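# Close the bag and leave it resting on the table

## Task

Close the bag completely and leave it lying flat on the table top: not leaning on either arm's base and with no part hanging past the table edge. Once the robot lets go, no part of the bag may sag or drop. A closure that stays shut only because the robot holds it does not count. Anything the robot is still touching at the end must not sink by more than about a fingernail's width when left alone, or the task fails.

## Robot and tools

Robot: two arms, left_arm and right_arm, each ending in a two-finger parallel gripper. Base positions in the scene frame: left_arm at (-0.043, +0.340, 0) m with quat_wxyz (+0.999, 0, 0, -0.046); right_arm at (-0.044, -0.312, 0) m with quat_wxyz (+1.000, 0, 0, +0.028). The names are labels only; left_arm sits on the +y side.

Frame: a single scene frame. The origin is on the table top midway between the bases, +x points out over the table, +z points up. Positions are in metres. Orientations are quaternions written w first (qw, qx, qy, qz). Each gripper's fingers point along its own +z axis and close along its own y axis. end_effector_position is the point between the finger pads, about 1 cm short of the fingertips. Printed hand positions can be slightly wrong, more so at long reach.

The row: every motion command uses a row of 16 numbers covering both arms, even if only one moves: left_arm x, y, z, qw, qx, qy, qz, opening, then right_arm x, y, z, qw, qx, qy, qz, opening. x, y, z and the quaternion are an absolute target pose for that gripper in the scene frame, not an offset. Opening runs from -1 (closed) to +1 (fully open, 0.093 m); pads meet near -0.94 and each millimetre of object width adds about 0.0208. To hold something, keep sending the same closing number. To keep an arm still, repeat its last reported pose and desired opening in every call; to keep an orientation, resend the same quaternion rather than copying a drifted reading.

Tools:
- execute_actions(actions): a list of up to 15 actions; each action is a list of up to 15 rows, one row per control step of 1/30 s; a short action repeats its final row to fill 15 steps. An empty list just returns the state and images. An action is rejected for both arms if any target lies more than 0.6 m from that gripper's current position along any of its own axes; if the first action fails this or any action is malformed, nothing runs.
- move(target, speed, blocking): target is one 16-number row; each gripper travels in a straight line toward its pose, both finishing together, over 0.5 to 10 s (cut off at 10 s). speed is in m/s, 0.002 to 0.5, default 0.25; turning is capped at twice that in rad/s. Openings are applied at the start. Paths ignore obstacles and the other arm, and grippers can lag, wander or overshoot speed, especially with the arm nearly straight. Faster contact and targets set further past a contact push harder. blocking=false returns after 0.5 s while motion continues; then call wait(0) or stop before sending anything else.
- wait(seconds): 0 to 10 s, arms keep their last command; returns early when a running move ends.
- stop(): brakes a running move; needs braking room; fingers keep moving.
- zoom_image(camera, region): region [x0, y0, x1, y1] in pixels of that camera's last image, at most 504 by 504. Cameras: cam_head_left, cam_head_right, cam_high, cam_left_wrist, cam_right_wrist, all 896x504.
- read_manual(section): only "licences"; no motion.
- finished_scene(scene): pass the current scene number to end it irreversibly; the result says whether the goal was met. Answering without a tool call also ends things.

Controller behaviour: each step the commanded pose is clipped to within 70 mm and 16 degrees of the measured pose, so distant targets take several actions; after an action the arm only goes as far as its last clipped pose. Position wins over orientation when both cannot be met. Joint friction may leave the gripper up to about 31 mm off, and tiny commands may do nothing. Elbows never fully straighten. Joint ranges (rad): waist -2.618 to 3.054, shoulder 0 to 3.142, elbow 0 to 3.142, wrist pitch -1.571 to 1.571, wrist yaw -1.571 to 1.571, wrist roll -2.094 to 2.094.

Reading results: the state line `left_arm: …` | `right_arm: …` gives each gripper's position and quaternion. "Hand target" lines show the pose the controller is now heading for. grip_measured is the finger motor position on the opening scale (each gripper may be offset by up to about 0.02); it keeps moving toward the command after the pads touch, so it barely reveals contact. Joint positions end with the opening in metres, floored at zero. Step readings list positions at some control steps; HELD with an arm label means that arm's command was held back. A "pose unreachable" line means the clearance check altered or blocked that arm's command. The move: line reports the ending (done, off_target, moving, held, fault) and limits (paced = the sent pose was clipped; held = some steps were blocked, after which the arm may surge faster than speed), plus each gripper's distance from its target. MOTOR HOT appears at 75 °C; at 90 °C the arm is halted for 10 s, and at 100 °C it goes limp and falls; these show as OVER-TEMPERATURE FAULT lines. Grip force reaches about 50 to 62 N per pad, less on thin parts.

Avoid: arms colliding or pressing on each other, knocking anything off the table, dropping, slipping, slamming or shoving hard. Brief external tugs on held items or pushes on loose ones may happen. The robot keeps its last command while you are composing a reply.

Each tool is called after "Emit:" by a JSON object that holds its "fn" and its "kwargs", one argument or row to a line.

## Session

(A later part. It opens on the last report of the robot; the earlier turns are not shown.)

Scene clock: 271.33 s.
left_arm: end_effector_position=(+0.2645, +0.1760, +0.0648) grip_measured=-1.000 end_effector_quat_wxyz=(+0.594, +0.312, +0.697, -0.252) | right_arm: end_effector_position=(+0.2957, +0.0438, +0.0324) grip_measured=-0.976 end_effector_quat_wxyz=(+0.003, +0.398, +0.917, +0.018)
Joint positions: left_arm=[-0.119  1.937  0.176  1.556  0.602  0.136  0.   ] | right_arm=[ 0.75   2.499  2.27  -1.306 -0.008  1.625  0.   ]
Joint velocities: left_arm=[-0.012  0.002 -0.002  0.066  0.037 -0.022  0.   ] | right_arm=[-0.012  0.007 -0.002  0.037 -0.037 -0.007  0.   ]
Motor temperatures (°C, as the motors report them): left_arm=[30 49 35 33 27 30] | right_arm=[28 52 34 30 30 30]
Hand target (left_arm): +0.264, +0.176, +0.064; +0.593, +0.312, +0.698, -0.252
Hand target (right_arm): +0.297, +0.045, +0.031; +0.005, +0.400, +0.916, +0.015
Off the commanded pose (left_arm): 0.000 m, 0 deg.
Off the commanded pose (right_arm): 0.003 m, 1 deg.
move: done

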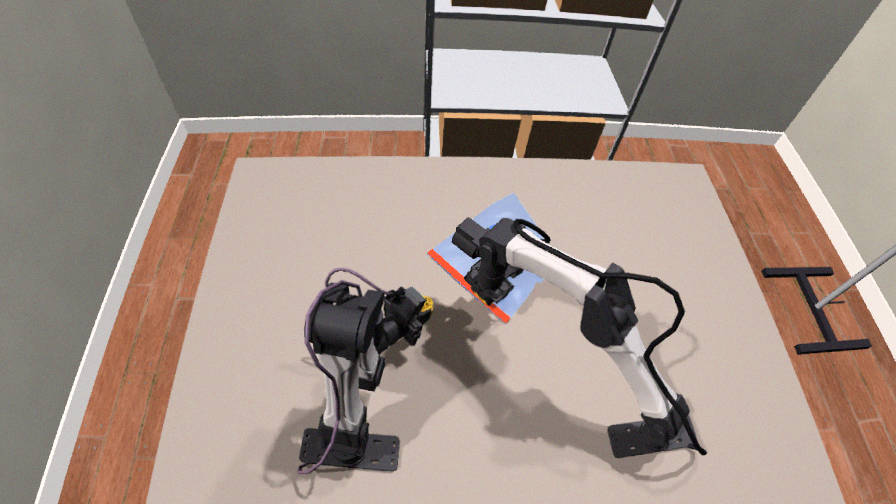

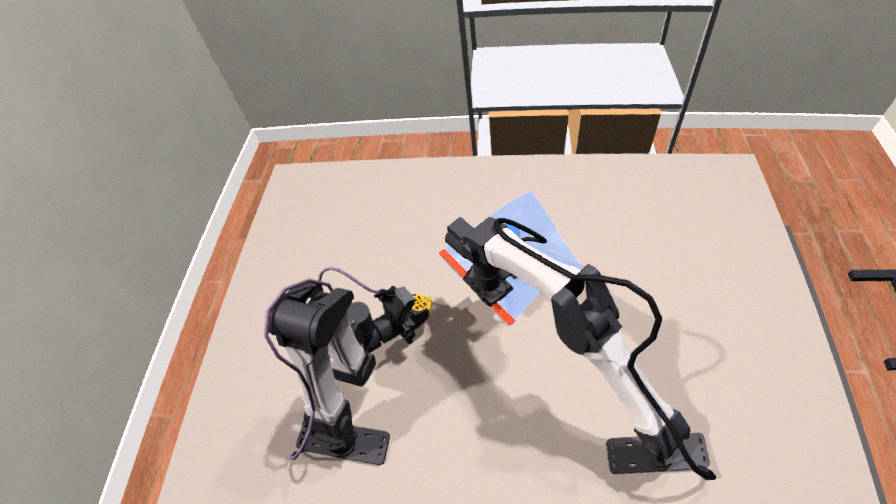

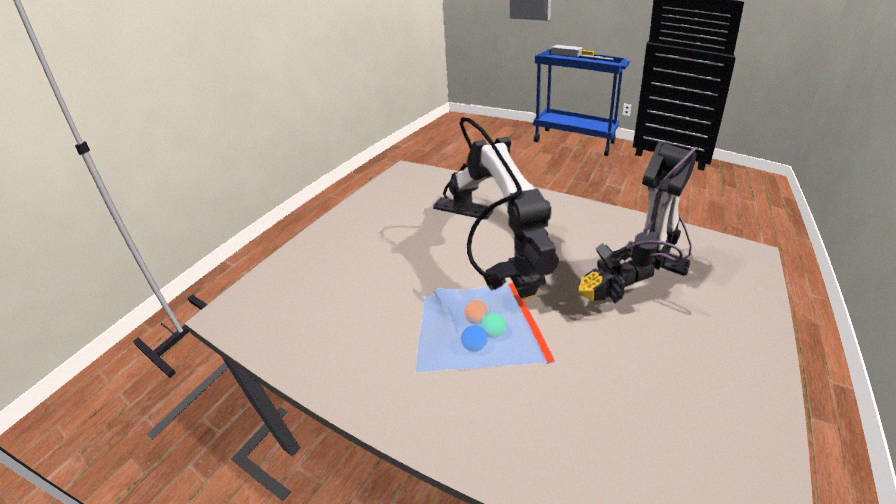

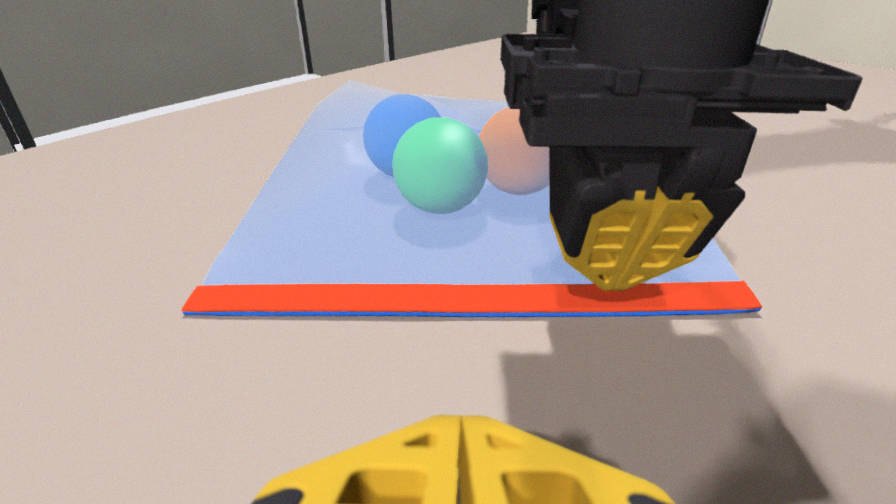

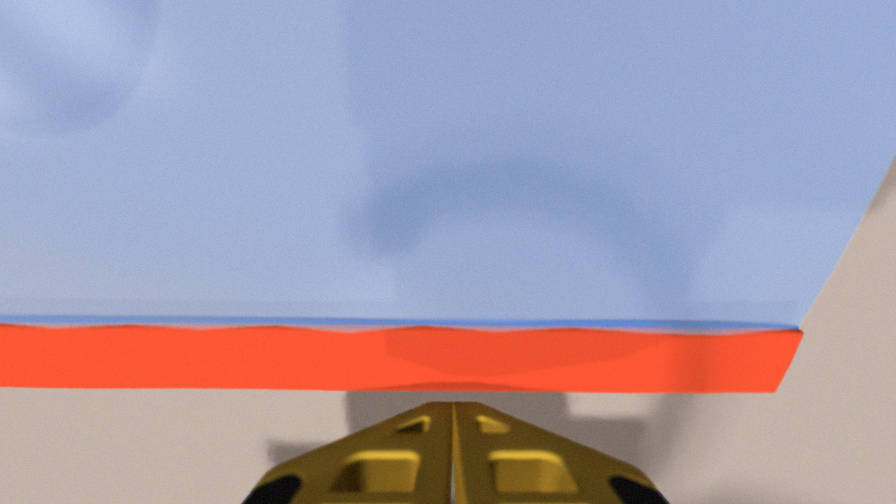

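Emit:
{"fn": "execute_actions", "kwargs": {
  "actions": [
    [[0.2644,0.176,0.0644,0.593,0.312,0.698,-0.252,-1,0.2995,0.0398,0.024,0.006,0.4,0.9165,0.015,-1],[0.2644,0.176,0.0644,0.593,0.312,0.698,-0.252,-1,0.2995,0.0398,0.022,0.006,0.4,0.9165,0.015,-1],[0.2644,0.176,0.0644,0.593,0.312,0.698,-0.252,-1,0.298,0.0385,0.012,0.004,0.4,0.9165,0.01,-1],[0.2644,0.176,0.0644,0.593,0.312,0.698,-0.252,-1,0.297,0.0395,0.01,0.004,0.4,0.9165,0.01,-1],[0.2644,0.176,0.0644,0.593,0.312,0.698,-0.252,-1,0.297,0.0395,0.01,0.004,0.4,0.9165,0.01,-1],[0.2644,0.176,0.0644,0.593,0.312,0.698,-0.252,-1,0.2935,0.0359,-0.01,-0.002,0.4,0.9165,-0.005,-1],[0.2644,0.176,0.0644,0.593,0.312,0.698,-0.252,-1,0.2935,0.0359,-0.01,-0.002,0.4,0.9165,-0.005,-1],[0.2644,0.176,0.0644,0.593,0.312,0.698,-0.252,-1,0.2935,0.0359,-0.01,-0.002,0.4,0.9165,-0.005,-1],[0.2644,0.176,0.0644,0.593,0.312,0.698,-0.252,-1,0.2935,0.0359,-0.01,-0.002,0.4,0.9165,-0.005,-1],[0.2644,0.176,0.0644,0.593,0.312,0.698,-0.252,-1,0.2865,0.0287,-0.032,-0.009,0.4,0.916,-0.024,-1],[0.2644,0.176,0.0644,0.593,0.312,0.698,-0.252,-1,0.2865,0.0287,-0.032,-0.009,0.4,0.916,-0.024,-1],[0.2644,0.176,0.0644,0.593,0.312,0.698,-0.252,-1,0.2802,0.0223,-0.05,-0.013,0.4,0.916,-0.035,-1]],
    [[0.2644,0.176,0.0644,0.593,0.312,0.698,-0.252,-1,0.2802,0.0223,-0.05,-0.013,0.4,0.916,-0.035,-1],[0.2644,0.176,0.0644,0.593,0.312,0.698,-0.252,-1,0.2802,0.0223,-0.05,-0.013,0.4,0.916,-0.035,-1],[0.2644,0.176,0.0644,0.593,0.312,0.698,-0.252,-1,0.2802,0.0223,-0.05,-0.013,0.4,0.916,-0.035,-1],[0.2644,0.176,0.0644,0.593,0.312,0.698,-0.252,-1,0.29,0.0323,-0.02,-0.004,0.4,0.9165,-0.01,-1],[0.2644,0.176,0.0644,0.593,0.312,0.698,-0.252,-1,0.2949,0.0373,0.0,0.002,0.4,0.9165,0.005,-1],[0.2644,0.176,0.0644,0.593,0.312,0.698,-0.252,-1,0.2984,0.0409,0.015,0.006,0.4,0.9165,0.015,-1],[0.2644,0.176,0.0644,0.593,0.312,0.698,-0.252,-1,0.2984,0.0409,0.024,0.006,0.4,0.9165,0.015,-1],[0.2644,0.176,0.0644,0.593,0.312,0.698,-0.252,-1,0.2984,0.0409,0.024,0.006,0.4,0.9165,0.015,-1],[0.2644,0.176,0.0644,0.593,0.312,0.698,-0.252,-1,0.3072,0.049,0.024,0.006,0.4,0.9165,0.015,-1]],
    [[0.2644,0.176,0.0644,0.593,0.312,0.698,-0.252,-1,0.3058,0.0476,0.01,0.004,0.4,0.9165,0.01,-1],[0.2644,0.176,0.0644,0.593,0.312,0.698,-0.252,-1,0.3058,0.0476,0.01,0.004,0.4,0.9165,0.01,-1],[0.2644,0.176,0.0644,0.593,0.312,0.698,-0.252,-1,0.3058,0.0476,0.01,0.004,0.4,0.9165,0.01,-1],[0.2644,0.176,0.0644,0.593,0.312,0.698,-0.252,-1,0.3023,0.044,-0.01,-0.002,0.4,0.9165,-0.005,-1],[0.2644,0.176,0.0644,0.593,0.312,0.698,-0.252,-1,0.3023,0.044,-0.01,-0.002,0.4,0.9165,-0.005,-1],[0.2644,0.176,0.0644,0.593,0.312,0.698,-0.252,-1,0.3023,0.044,-0.01,-0.002,0.4,0.9165,-0.005,-1],[0.2644,0.176,0.0644,0.593,0.312,0.698,-0.252,-1,0.3023,0.044,-0.01,-0.002,0.4,0.9165,-0.005,-1],[0.2644,0.176,0.0644,0.593,0.312,0.698,-0.252,-1,0.2953,0.0368,-0.032,-0.009,0.4,0.916,-0.024,-1],[0.2644,0.176,0.0644,0.593,0.312,0.698,-0.252,-1,0.2953,0.0368,-0.032,-0.009,0.4,0.916,-0.024,-1],[0.2644,0.176,0.0644,0.593,0.312,0.698,-0.252,-1,0.289,0.0304,-0.05,-0.013,0.4,0.916,-0.035,-1]]
  ]
}}

Scene clock: 277.47 s.
left_arm: end_effector_position=(+0.2645, +0.1760, +0.0648) grip_measured=-1.000 end_effector_quat_wxyz=(+0.594, +0.312, +0.697, -0.252) | right_arm: end_effector_position=(+0.3060, +0.0544, +0.0147) grip_measured=-0.976 end_effector_quat_wxyz=(+0.011, +0.398, +0.917, +0.040)
Joint positions: left_arm=[-0.119  1.937  0.176  1.556  0.602  0.136  0.   ] | right_arm=[ 0.75   2.523  2.241 -1.207 -0.007  1.625  0.   ]
Joint velocities: left_arm=[-0.007  0.002 -0.012 -0.037  0.051  0.007  0.   ] | right_arm=[ 0.002 -0.027 -0.1    0.066 -0.081  0.022  0.   ]
Motor temperatures (°C, as the motors report them): left_arm=[30 48 35 34 27 30] | right_arm=[28 55 35 30 30 30]
Hand target (left_arm): +0.264, +0.176, +0.064; +0.593, +0.312, +0.698, -0.252
Hand target (right_arm): +0.286, +0.028, -0.045; -0.014, +0.400, +0.916, -0.036
Off the commanded pose (left_arm): 0.000 m, 0 deg.
Off the commanded pose (right_arm): 0.071 m, 9 deg.
Step readings (end_effector_position; steps 1 to 15: 1st action; 16 to 30: 2nd action; 31 to 45: 3rd action):
0: left_arm (+0.2645, +0.1760, +0.0648) | right_arm (+0.2954, +0.0435, +0.0324)
1: left_arm (+0.2645, +0.1760, +0.0648) | right_arm (+0.2956, +0.0437, +0.0324)
2: left_arm (+0.2645, +0.1760, +0.0648) | right_arm (+0.2961, +0.0442, +0.0325)
4: left_arm (+0.2645, +0.1760, +0.0648) | right_arm (+0.2969, +0.0450, +0.0291)
8: left_arm (+0.2645, +0.1760, +0.0648) | right_arm (+0.2943, +0.0424, +0.0173)
15: left_arm (+0.2645, +0.1760, +0.0648) | right_arm (+0.2951, +0.0432, +0.0144)
16: left_arm (+0.2645, +0.1760, +0.0648) | right_arm (+0.2953, +0.0434, +0.0147)
17: left_arm (+0.2645, +0.1760, +0.0648) | right_arm (+0.2954, +0.0435, +0.0146)
19: left_arm (+0.2645, +0.1760, +0.0648) | right_arm (+0.2957, +0.0438, +0.0158)
23: left_arm (+0.2645, +0.1760, +0.0648) | right_arm (+0.2977, +0.0459, +0.0231)
30: left_arm (+0.2645, +0.1760, +0.0648) | right_arm (+0.3093, +0.0580, +0.0311)
31: left_arm (+0.2645, +0.1760, +0.0648) | right_arm (+0.3090, +0.0577, +0.0301)
32: left_arm (+0.2645, +0.1760, +0.0648) | right_arm (+0.3086, +0.0573, +0.0287)
34: left_arm (+0.2645, +0.1760, +0.0648) | right_arm (+0.3077, +0.0564, +0.0243)
38: left_arm (+0.2645, +0.1760, +0.0648) | right_arm (+0.3064, +0.0550, +0.0157)
45: end_effector_position above

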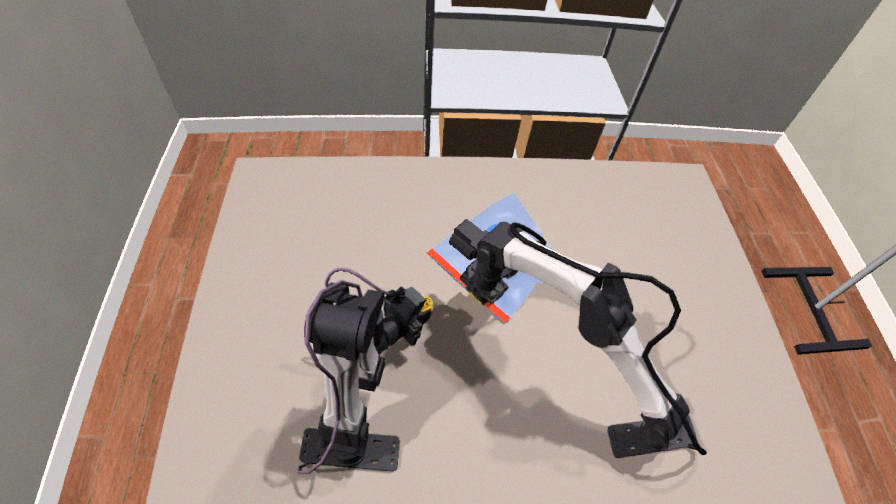

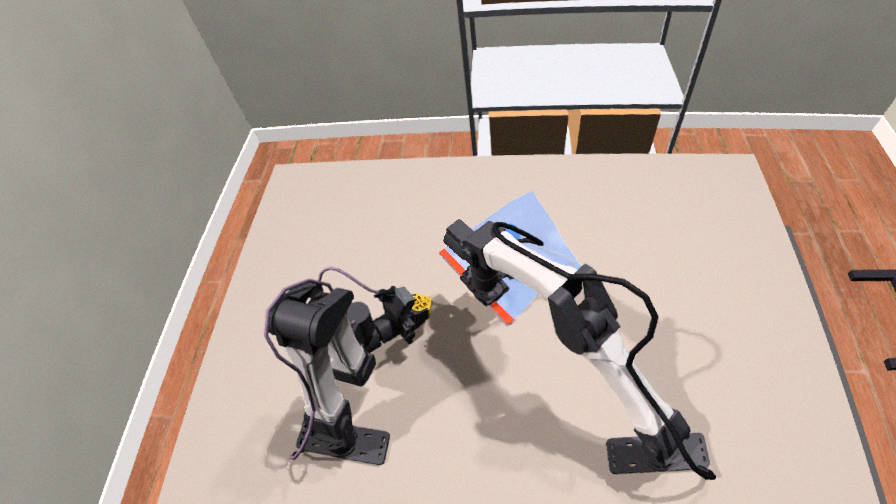

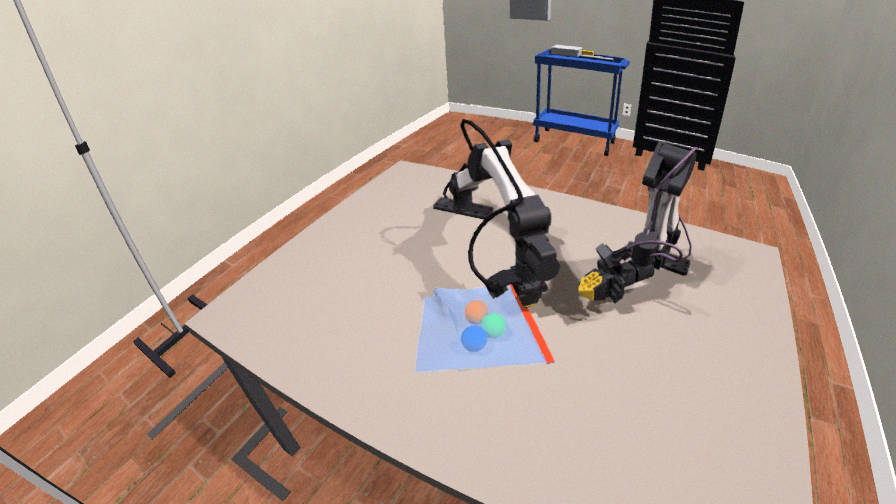

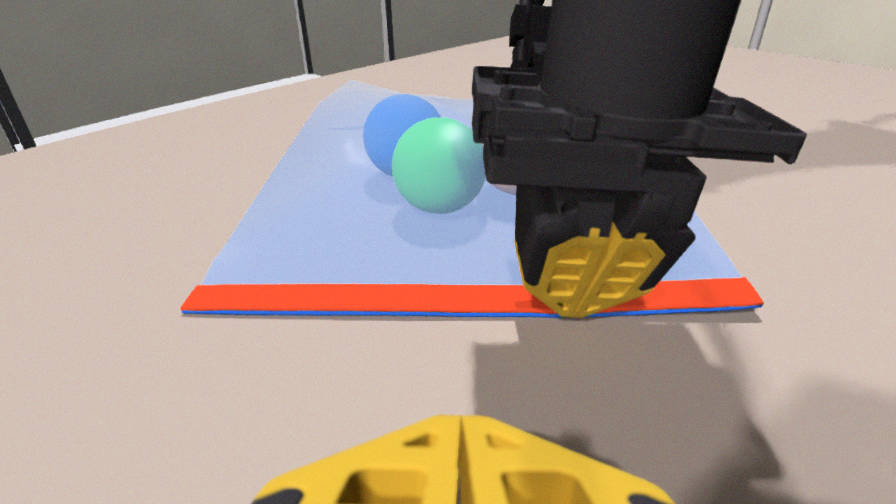

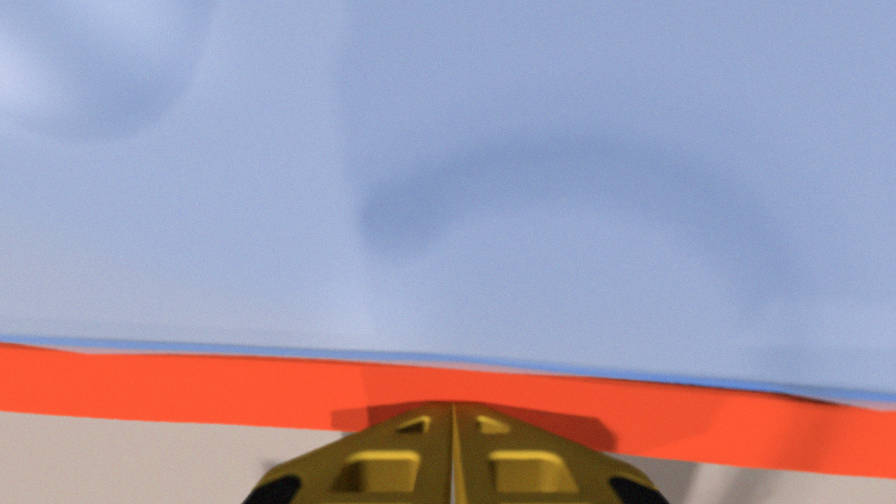

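Emit:
{"fn": "execute_actions", "kwargs": {
  "actions": [
    [[0.2644,0.176,0.0644,0.593,0.312,0.698,-0.252,-1,0.2988,0.0404,-0.02,-0.004,0.4,0.9165,-0.01,-1],[0.2644,0.176,0.0644,0.593,0.312,0.698,-0.252,-1,0.2988,0.0404,-0.02,-0.004,0.4,0.9165,-0.01,-1],[0.2644,0.176,0.0644,0.593,0.312,0.698,-0.252,-1,0.3037,0.0454,0.0,0.002,0.4,0.9165,0.005,-1],[0.2644,0.176,0.0644,0.593,0.312,0.698,-0.252,-1,0.3037,0.0454,0.0,0.002,0.4,0.9165,0.005,-1],[0.2644,0.176,0.0644,0.593,0.312,0.698,-0.252,-1,0.3072,0.049,0.017,0.006,0.4,0.9165,0.015,-1],[0.2644,0.176,0.0644,0.593,0.312,0.698,-0.252,-1,0.3072,0.049,0.026,0.006,0.4,0.9165,0.015,-1],[0.2644,0.176,0.0644,0.593,0.312,0.698,-0.252,-1,0.3072,0.049,0.026,0.006,0.4,0.9165,0.015,-1],[0.2644,0.176,0.0644,0.593,0.312,0.698,-0.252,-1,0.3181,0.0519,0.026,0.006,0.4,0.9165,0.015,-1]],
    [[0.2644,0.176,0.0644,0.593,0.312,0.698,-0.252,-1,0.3167,0.0505,0.012,0.004,0.4,0.9165,0.01,-1],[0.2644,0.176,0.0644,0.593,0.312,0.698,-0.252,-1,0.3167,0.0505,0.012,0.004,0.4,0.9165,0.01,-1],[0.2644,0.176,0.0644,0.593,0.312,0.698,-0.252,-1,0.3167,0.0505,0.012,0.004,0.4,0.9165,0.01,-1],[0.2644,0.176,0.0644,0.593,0.312,0.698,-0.252,-1,0.3132,0.0469,-0.008,-0.002,0.4,0.9165,-0.005,-1],[0.2644,0.176,0.0644,0.593,0.312,0.698,-0.252,-1,0.3132,0.0469,-0.008,-0.002,0.4,0.9165,-0.005,-1],[0.2644,0.176,0.0644,0.593,0.312,0.698,-0.252,-1,0.3132,0.0469,-0.008,-0.002,0.4,0.9165,-0.005,-1],[0.2644,0.176,0.0644,0.593,0.312,0.698,-0.252,-1,0.3132,0.0469,-0.008,-0.002,0.4,0.9165,-0.005,-1],[0.2644,0.176,0.0644,0.593,0.312,0.698,-0.252,-1,0.3062,0.0397,-0.03,-0.009,0.4,0.916,-0.024,-1],[0.2644,0.176,0.0644,0.593,0.312,0.698,-0.252,-1,0.3062,0.0397,-0.03,-0.009,0.4,0.916,-0.024,-1],[0.2644,0.176,0.0644,0.593,0.312,0.698,-0.252,-1,0.2999,0.0333,-0.048,-0.013,0.4,0.916,-0.035,-1]],
    [[0.2644,0.176,0.0644,0.593,0.312,0.698,-0.252,-1,0.2999,0.0333,-0.048,-0.013,0.4,0.916,-0.035,-1],[0.2644,0.176,0.0644,0.593,0.312,0.698,-0.252,-1,0.2999,0.0333,-0.048,-0.013,0.4,0.916,-0.035,-1],[0.2644,0.176,0.0644,0.593,0.312,0.698,-0.252,-1,0.3097,0.0433,-0.02,-0.004,0.4,0.9165,-0.01,-1],[0.2644,0.176,0.0644,0.593,0.312,0.698,-0.252,-1,0.3146,0.0483,0.0,0.002,0.4,0.9165,0.005,-1],[0.2644,0.176,0.0644,0.593,0.312,0.698,-0.252,-1,0.3181,0.0519,0.017,0.006,0.4,0.9165,0.015,-1],[0.2644,0.176,0.0644,0.593,0.312,0.698,-0.252,-1,0.3181,0.0519,0.026,0.006,0.4,0.9165,0.015,-1],[0.2644,0.176,0.0644,0.593,0.312,0.698,-0.252,-1,0.3181,0.0519,0.026,0.006,0.4,0.9165,0.015,-1],[0.2644,0.176,0.0644,0.593,0.312,0.698,-0.252,-1,0.3269,0.06,0.026,0.006,0.4,0.9165,0.015,-1]],
    [[0.2644,0.176,0.0644,0.593,0.312,0.698,-0.252,-1,0.3255,0.0586,0.012,0.004,0.4,0.9165,0.01,-1],[0.2644,0.176,0.0644,0.593,0.312,0.698,-0.252,-1,0.3255,0.0586,0.012,0.004,0.4,0.9165,0.01,-1],[0.2644,0.176,0.0644,0.593,0.312,0.698,-0.252,-1,0.3255,0.0586,0.012,0.004,0.4,0.9165,0.01,-1],[0.2644,0.176,0.0644,0.593,0.312,0.698,-0.252,-1,0.322,0.055,-0.008,-0.002,0.4,0.9165,-0.005,-1],[0.2644,0.176,0.0644,0.593,0.312,0.698,-0.252,-1,0.322,0.055,-0.008,-0.002,0.4,0.9165,-0.005,-1],[0.2644,0.176,0.0644,0.593,0.312,0.698,-0.252,-1,0.322,0.055,-0.008,-0.002,0.4,0.9165,-0.005,-1],[0.2644,0.176,0.0644,0.593,0.312,0.698,-0.252,-1,0.322,0.055,-0.008,-0.002,0.4,0.9165,-0.005,-1],[0.2644,0.176,0.0644,0.593,0.312,0.698,-0.252,-1,0.315,0.0478,-0.03,-0.009,0.4,0.916,-0.024,-1],[0.2644,0.176,0.0644,0.593,0.312,0.698,-0.252,-1,0.315,0.0478,-0.03,-0.009,0.4,0.916,-0.024,-1],[0.2644,0.176,0.0644,0.593,0.312,0.698,-0.252,-1,0.3087,0.0414,-0.048,-0.013,0.4,0.916,-0.035,-1]]
  ]
}}

Scene clock: 286.77 s.
left_arm: end_effector_position=(+0.2645, +0.1760, +0.0648) grip_measured=-1.000 end_effector_quat_wxyz=(+0.594, +0.312, +0.697, -0.252) | right_arm: end_effector_position=(+0.3256, +0.0658, +0.0158) grip_measured=-0.976 end_effector_quat_wxyz=(+0.011, +0.399, +0.916, +0.039)
Joint positions: left_arm=[-0.119  1.937  0.176  1.556  0.602  0.136  0.   ] | right_arm=[ 0.738  2.705  2.592 -1.378 -0.007  1.616  0.   ]
Joint velocities: left_arm=[ 0.002 -0.007 -0.007 -0.022 -0.007  0.066  0.   ] | right_arm=[-0.007 -0.3   -0.564  0.3   -0.007 -0.022  0.   ]
Motor temperatures (°C, as the motors report them): left_arm=[30 46 35 36 27 30] | right_arm=[28 54 34 30 30 30]
Hand target (left_arm): +0.264, +0.176, +0.064; +0.593, +0.312, +0.698, -0.252
Hand target (right_arm): +0.306, +0.039, -0.044; -0.016, +0.400, +0.915, -0.040
Off the commanded pose (left_arm): 0.000 m, 0 deg.
Off the commanded pose (right_arm): 0.070 m, 9 deg.
Step readings (end_effector_position; steps 1 to 15: 1st action; 16 to 30: 2nd action; 31 to 45: 3rd action; 46 to 60: 4th action):
0: left_arm (+0.2645, +0.1760, +0.0648) | right_arm (+0.3063, +0.0547, +0.0148)
1: left_arm (+0.2645, +0.1760, +0.0648) | right_arm (+0.3065, +0.0550, +0.0166)
2: left_arm (+0.2645, +0.1760, +0.0648) | right_arm (+0.3065, +0.0549, +0.0173)
4: left_arm (+0.2645, +0.1760, +0.0648) | right_arm (+0.3068, +0.0553, +0.0191)
8: left_arm (+0.2645, +0.1760, +0.0648) | right_arm (+0.3087, +0.0567, +0.0253)
15: left_arm (+0.2645, +0.1760, +0.0648) | right_arm (+0.3210, +0.0617, +0.0343)
16: left_arm (+0.2645, +0.1760, +0.0648) | right_arm (+0.3209, +0.0611, +0.0333)
17: left_arm (+0.2645, +0.1760, +0.0648) | right_arm (+0.3206, +0.0607, +0.0321)
19: left_arm (+0.2645, +0.1760, +0.0648) | right_arm (+0.3195, +0.0596, +0.0275)
23: left_arm (+0.2645, +0.1760, +0.0648) | right_arm (+0.3166, +0.0567, +0.0176)
30: left_arm (+0.2645, +0.1760, +0.0648) | right_arm (+0.3159, +0.0560, +0.0154)
31: left_arm (+0.2645, +0.1760, +0.0648) | right_arm (+0.3161, +0.0562, +0.0155)
32: left_arm (+0.2645, +0.1760, +0.0648) | right_arm (+0.3161, +0.0562, +0.0153)
34: left_arm (+0.2645, +0.1760, +0.0648) | right_arm (+0.3168, +0.0569, +0.0192)
38: left_arm (+0.2645, +0.1760, +0.0648) | right_arm (+0.3208, +0.0609, +0.0266)
45: left_arm (+0.2645, +0.1760, +0.0648) | right_arm (+0.3312, +0.0715, +0.0346)
46: left_arm (+0.2645, +0.1760, +0.0648) | right_arm (+0.3305, +0.0708, +0.0328)
47: left_arm (+0.2645, +0.1760, +0.0648) | right_arm (+0.3296, +0.0699, +0.0306)
49: left_arm (+0.2645, +0.1760, +0.0648) | right_arm (+0.3272, +0.0675, +0.0228)
53: left_arm (+0.2645, +0.1760, +0.0648) | right_arm (+0.3263, +0.0665, +0.0167)
60: end_effector_position above

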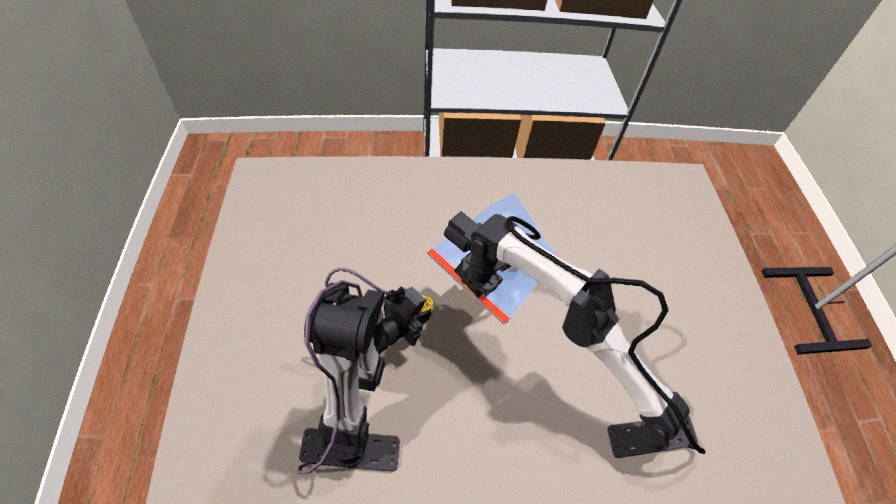

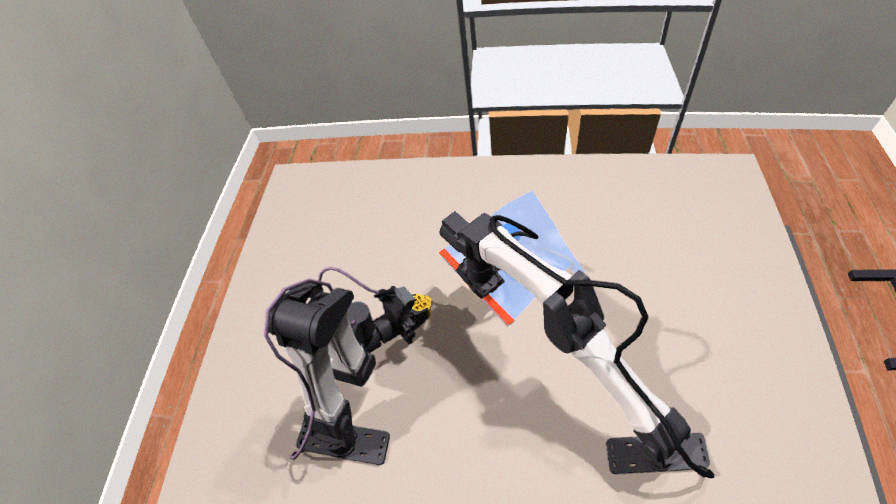

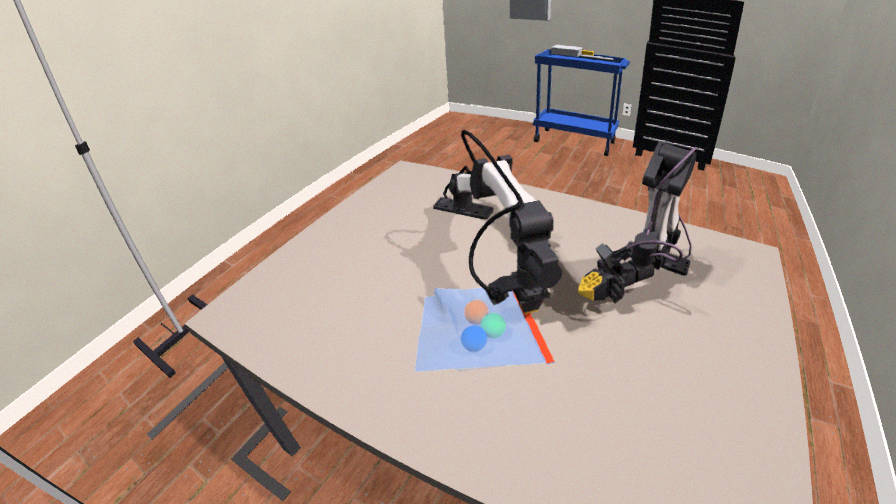

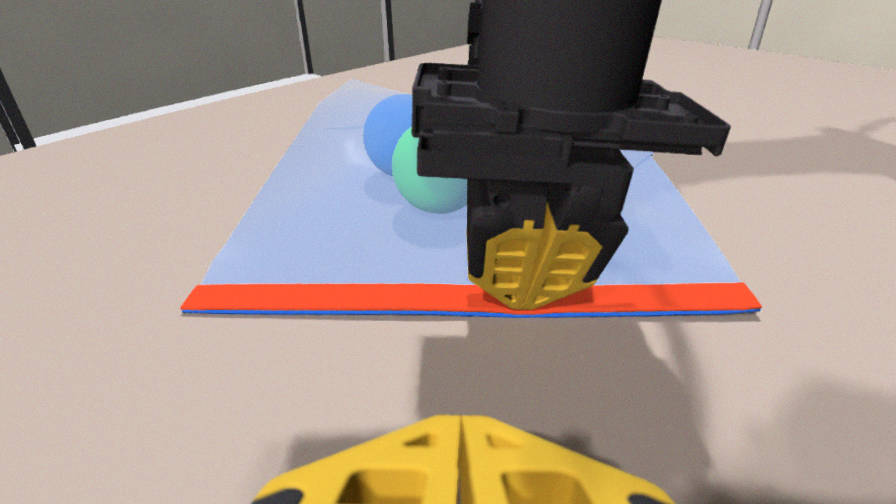

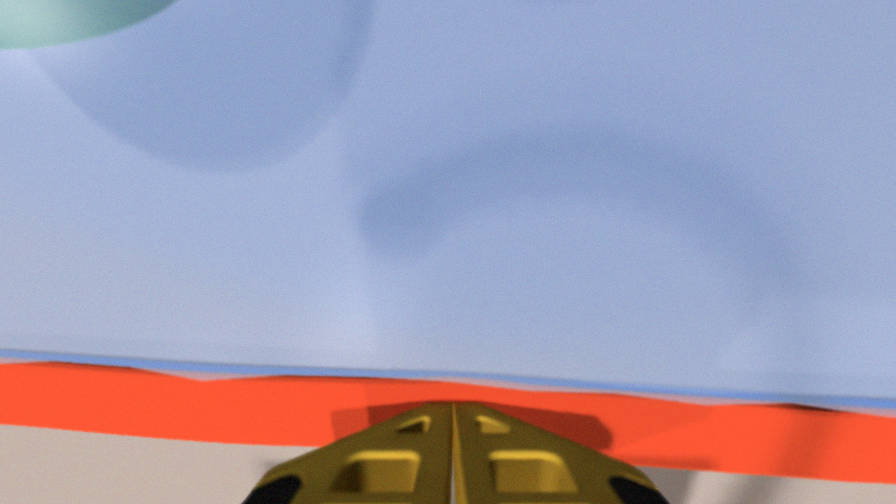

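Now lift away and compare.

Emit:
{"fn": "execute_actions", "kwargs": {
  "actions": [
    [[0.2644,0.176,0.0644,0.593,0.312,0.698,-0.252,-1,0.3185,0.0514,-0.02,-0.004,0.4,0.9165,-0.01,-1],[0.2644,0.176,0.0644,0.593,0.312,0.698,-0.252,-1,0.3185,0.0514,-0.02,-0.004,0.4,0.9165,-0.01,-1],[0.2644,0.176,0.0644,0.593,0.312,0.698,-0.252,-1,0.3234,0.0564,0.0,0.002,0.4,0.9165,0.005,-1],[0.2644,0.176,0.0644,0.593,0.312,0.698,-0.252,-1,0.3234,0.0564,0.0,0.002,0.4,0.9165,0.005,-1],[0.2644,0.176,0.0644,0.593,0.312,0.698,-0.252,-1,0.325,0.058,0.017,0.006,0.4,0.9165,0.015,-1],[0.2644,0.176,0.0644,0.593,0.312,0.698,-0.252,-1,0.323,0.056,0.028,0.008,0.4,0.9165,0.02,-1],[0.2644,0.176,0.0644,0.593,0.312,0.698,-0.252,-1,0.32,0.053,0.038,0.01,0.4,0.9165,0.03,-1],[0.2644,0.176,0.0644,0.593,0.312,0.698,-0.252,-1,0.315,0.048,0.048,0.012,0.4,0.9165,0.035,-1],[0.2644,0.176,0.0644,0.593,0.312,0.698,-0.252,-1,0.31,0.043,0.058,0.014,0.4,0.9165,0.04,-1],[0.2644,0.176,0.0644,0.593,0.312,0.698,-0.252,-1,0.305,0.038,0.068,0.014,0.4,0.9165,0.04,-1],[0.2644,0.176,0.0644,0.593,0.312,0.698,-0.252,-1,0.30,0.033,0.078,0.014,0.4,0.9165,0.04,-1],[0.2644,0.176,0.0644,0.593,0.312,0.698,-0.252,-1,0.295,0.028,0.088,0.014,0.4,0.9165,0.04,-1]],
    [[0.2644,0.176,0.0644,0.593,0.312,0.698,-0.252,-1,0.29,0.023,0.095,0.014,0.4,0.9165,0.04,-1]]
  ]
}}

Emit:
{"fn": "zoom_image", "kwargs": {
  "camera": "cam_left_wrist",
  "region": [400, 295, 560, 325]
}}

Emit:
{"fn": "zoom_image", "kwargs": {
  "camera": "cam_left_wrist",
  "region": [540, 295, 700, 325]
}}

Scene clock: 289.43 s.
left_arm: end_effector_position=(+0.2645, +0.1760, +0.0648) grip_measured=-1.000 end_effector_quat_wxyz=(+0.594, +0.312, +0.697, -0.252) | right_arm: end_effector_position=(+0.2881, +0.0276, +0.1028) grip_measured=-0.976 end_effector_quat_wxyz=(+0.015, +0.398, +0.916, +0.048)
Joint positions: left_arm=[-0.119  1.937  0.176  1.556  0.602  0.136  0.   ] | right_arm=[ 0.738  2.333  2.25  -1.388 -0.007  1.615  0.   ]
Joint velocities: left_arm=[-0.007 -0.017  0.002 -0.007 -0.022 -0.007  0.   ] | right_arm=[-0.007 -0.007 -0.002  0.037  0.007  0.022  0.   ]
Motor temperatures (°C, as the motors report them): left_arm=[30 46 35 36 27 30] | right_arm=[28 54 34 30 30 30]
Hand target (left_arm): +0.264, +0.176, +0.064; +0.593, +0.312, +0.698, -0.252
Hand target (right_arm): +0.290, +0.023, +0.095; +0.014, +0.400, +0.916, +0.039
Off the commanded pose (left_arm): 0.000 m, 0 deg.
Off the commanded pose (right_arm): 0.009 m, 1 deg.
Step readings (end_effector_position; steps 1 to 15: 1st action; 16 to 30: 2nd action):
0: left_arm (+0.2645, +0.1760, +0.0648) | right_arm (+0.3261, +0.0663, +0.0157)
1: left_arm (+0.2645, +0.1760, +0.0648) | right_arm (+0.3266, +0.0668, +0.0178)
2: left_arm (+0.2645, +0.1760, +0.0648) | right_arm (+0.3266, +0.0668, +0.0183)
4: left_arm (+0.2645, +0.1760, +0.0648) | right_arm (+0.3273, +0.0675, +0.0199)
8: left_arm (+0.2645, +0.1760, +0.0648) | right_arm (+0.3233, +0.0634, +0.0259)
15: left_arm (+0.2645, +0.1760, +0.0648) | right_arm (+0.2944, +0.0340, +0.0829)
16: left_arm (+0.2645, +0.1760, +0.0648) | right_arm (+0.2930, +0.0326, +0.0920)
17: left_arm (+0.2645, +0.1760, +0.0648) | right_arm (+0.2914, +0.0309, +0.0989)
19: left_arm (+0.2645, +0.1760, +0.0648) | right_arm (+0.2896, +0.0291, +0.1075)
23: left_arm (+0.2645, +0.1760, +0.0648) | right_arm (+0.2887, +0.0282, +0.1051)
30: end_effector_position above

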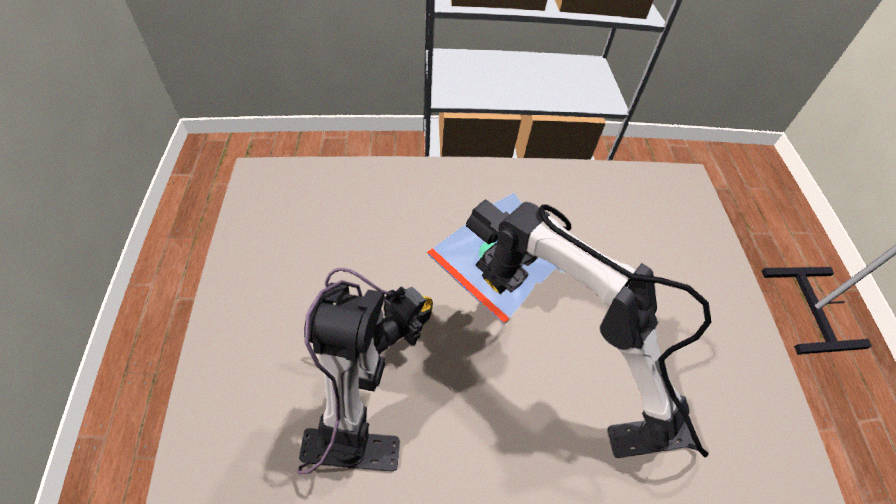

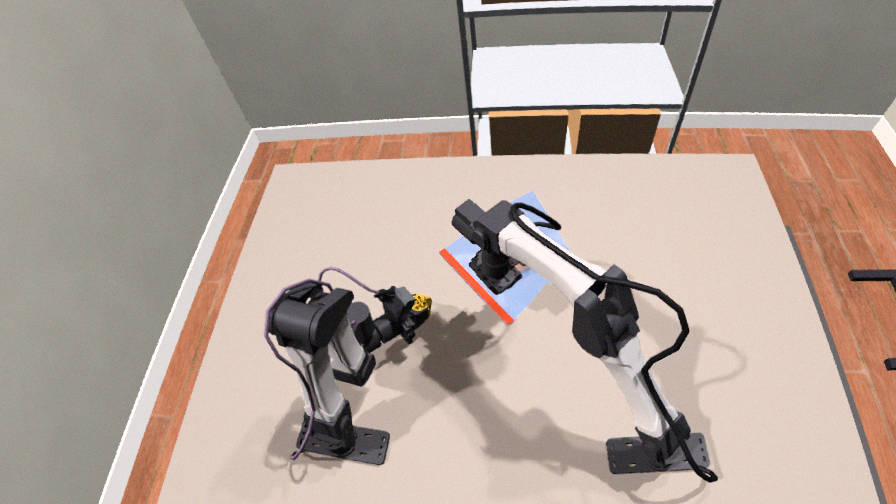

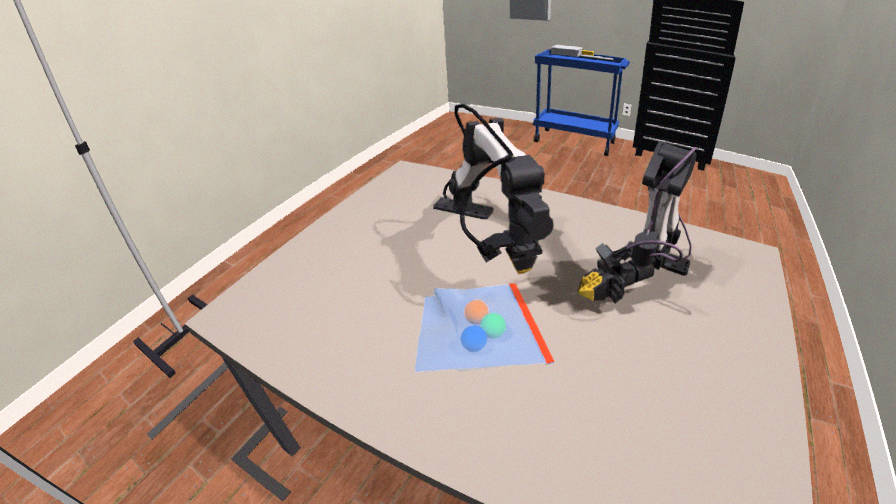

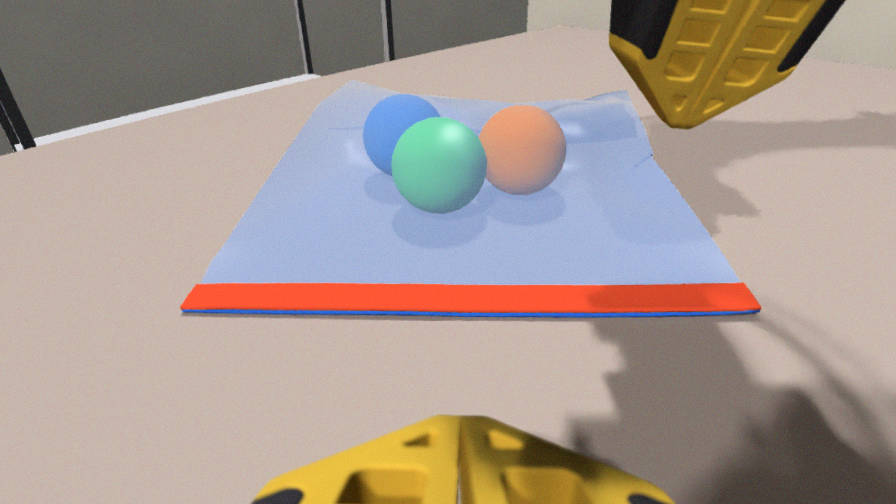

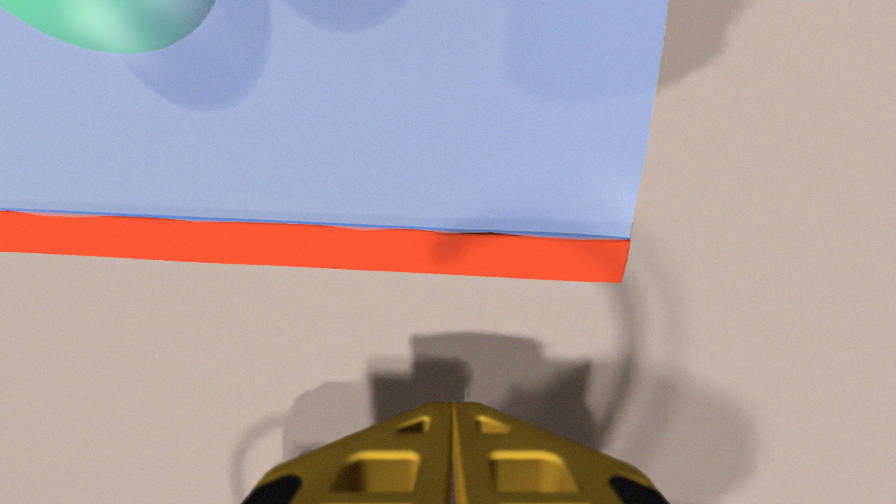

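Region (400, 295, 560, 325) of cam_left_wrist's 896x504 image, scaled by 3.150, with more detail than that image has; it fills the top 94 rows of this view, and the rest is white.

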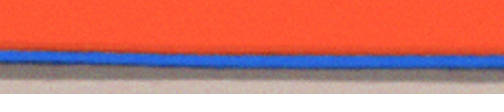

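Region (540, 295, 700, 325) of cam_left_wrist's 896x504 image, scaled by 3.150, with more detail than that image has; it fills the top 94 rows of this view, and the rest is white.

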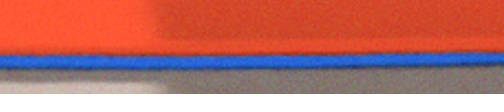

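Uniform along the whole length; both arms are clear of the bag.

Emit:
{"fn": "finished_scene", "kwargs": {
  "scene": 1
}}

The scene is finished: the task was done.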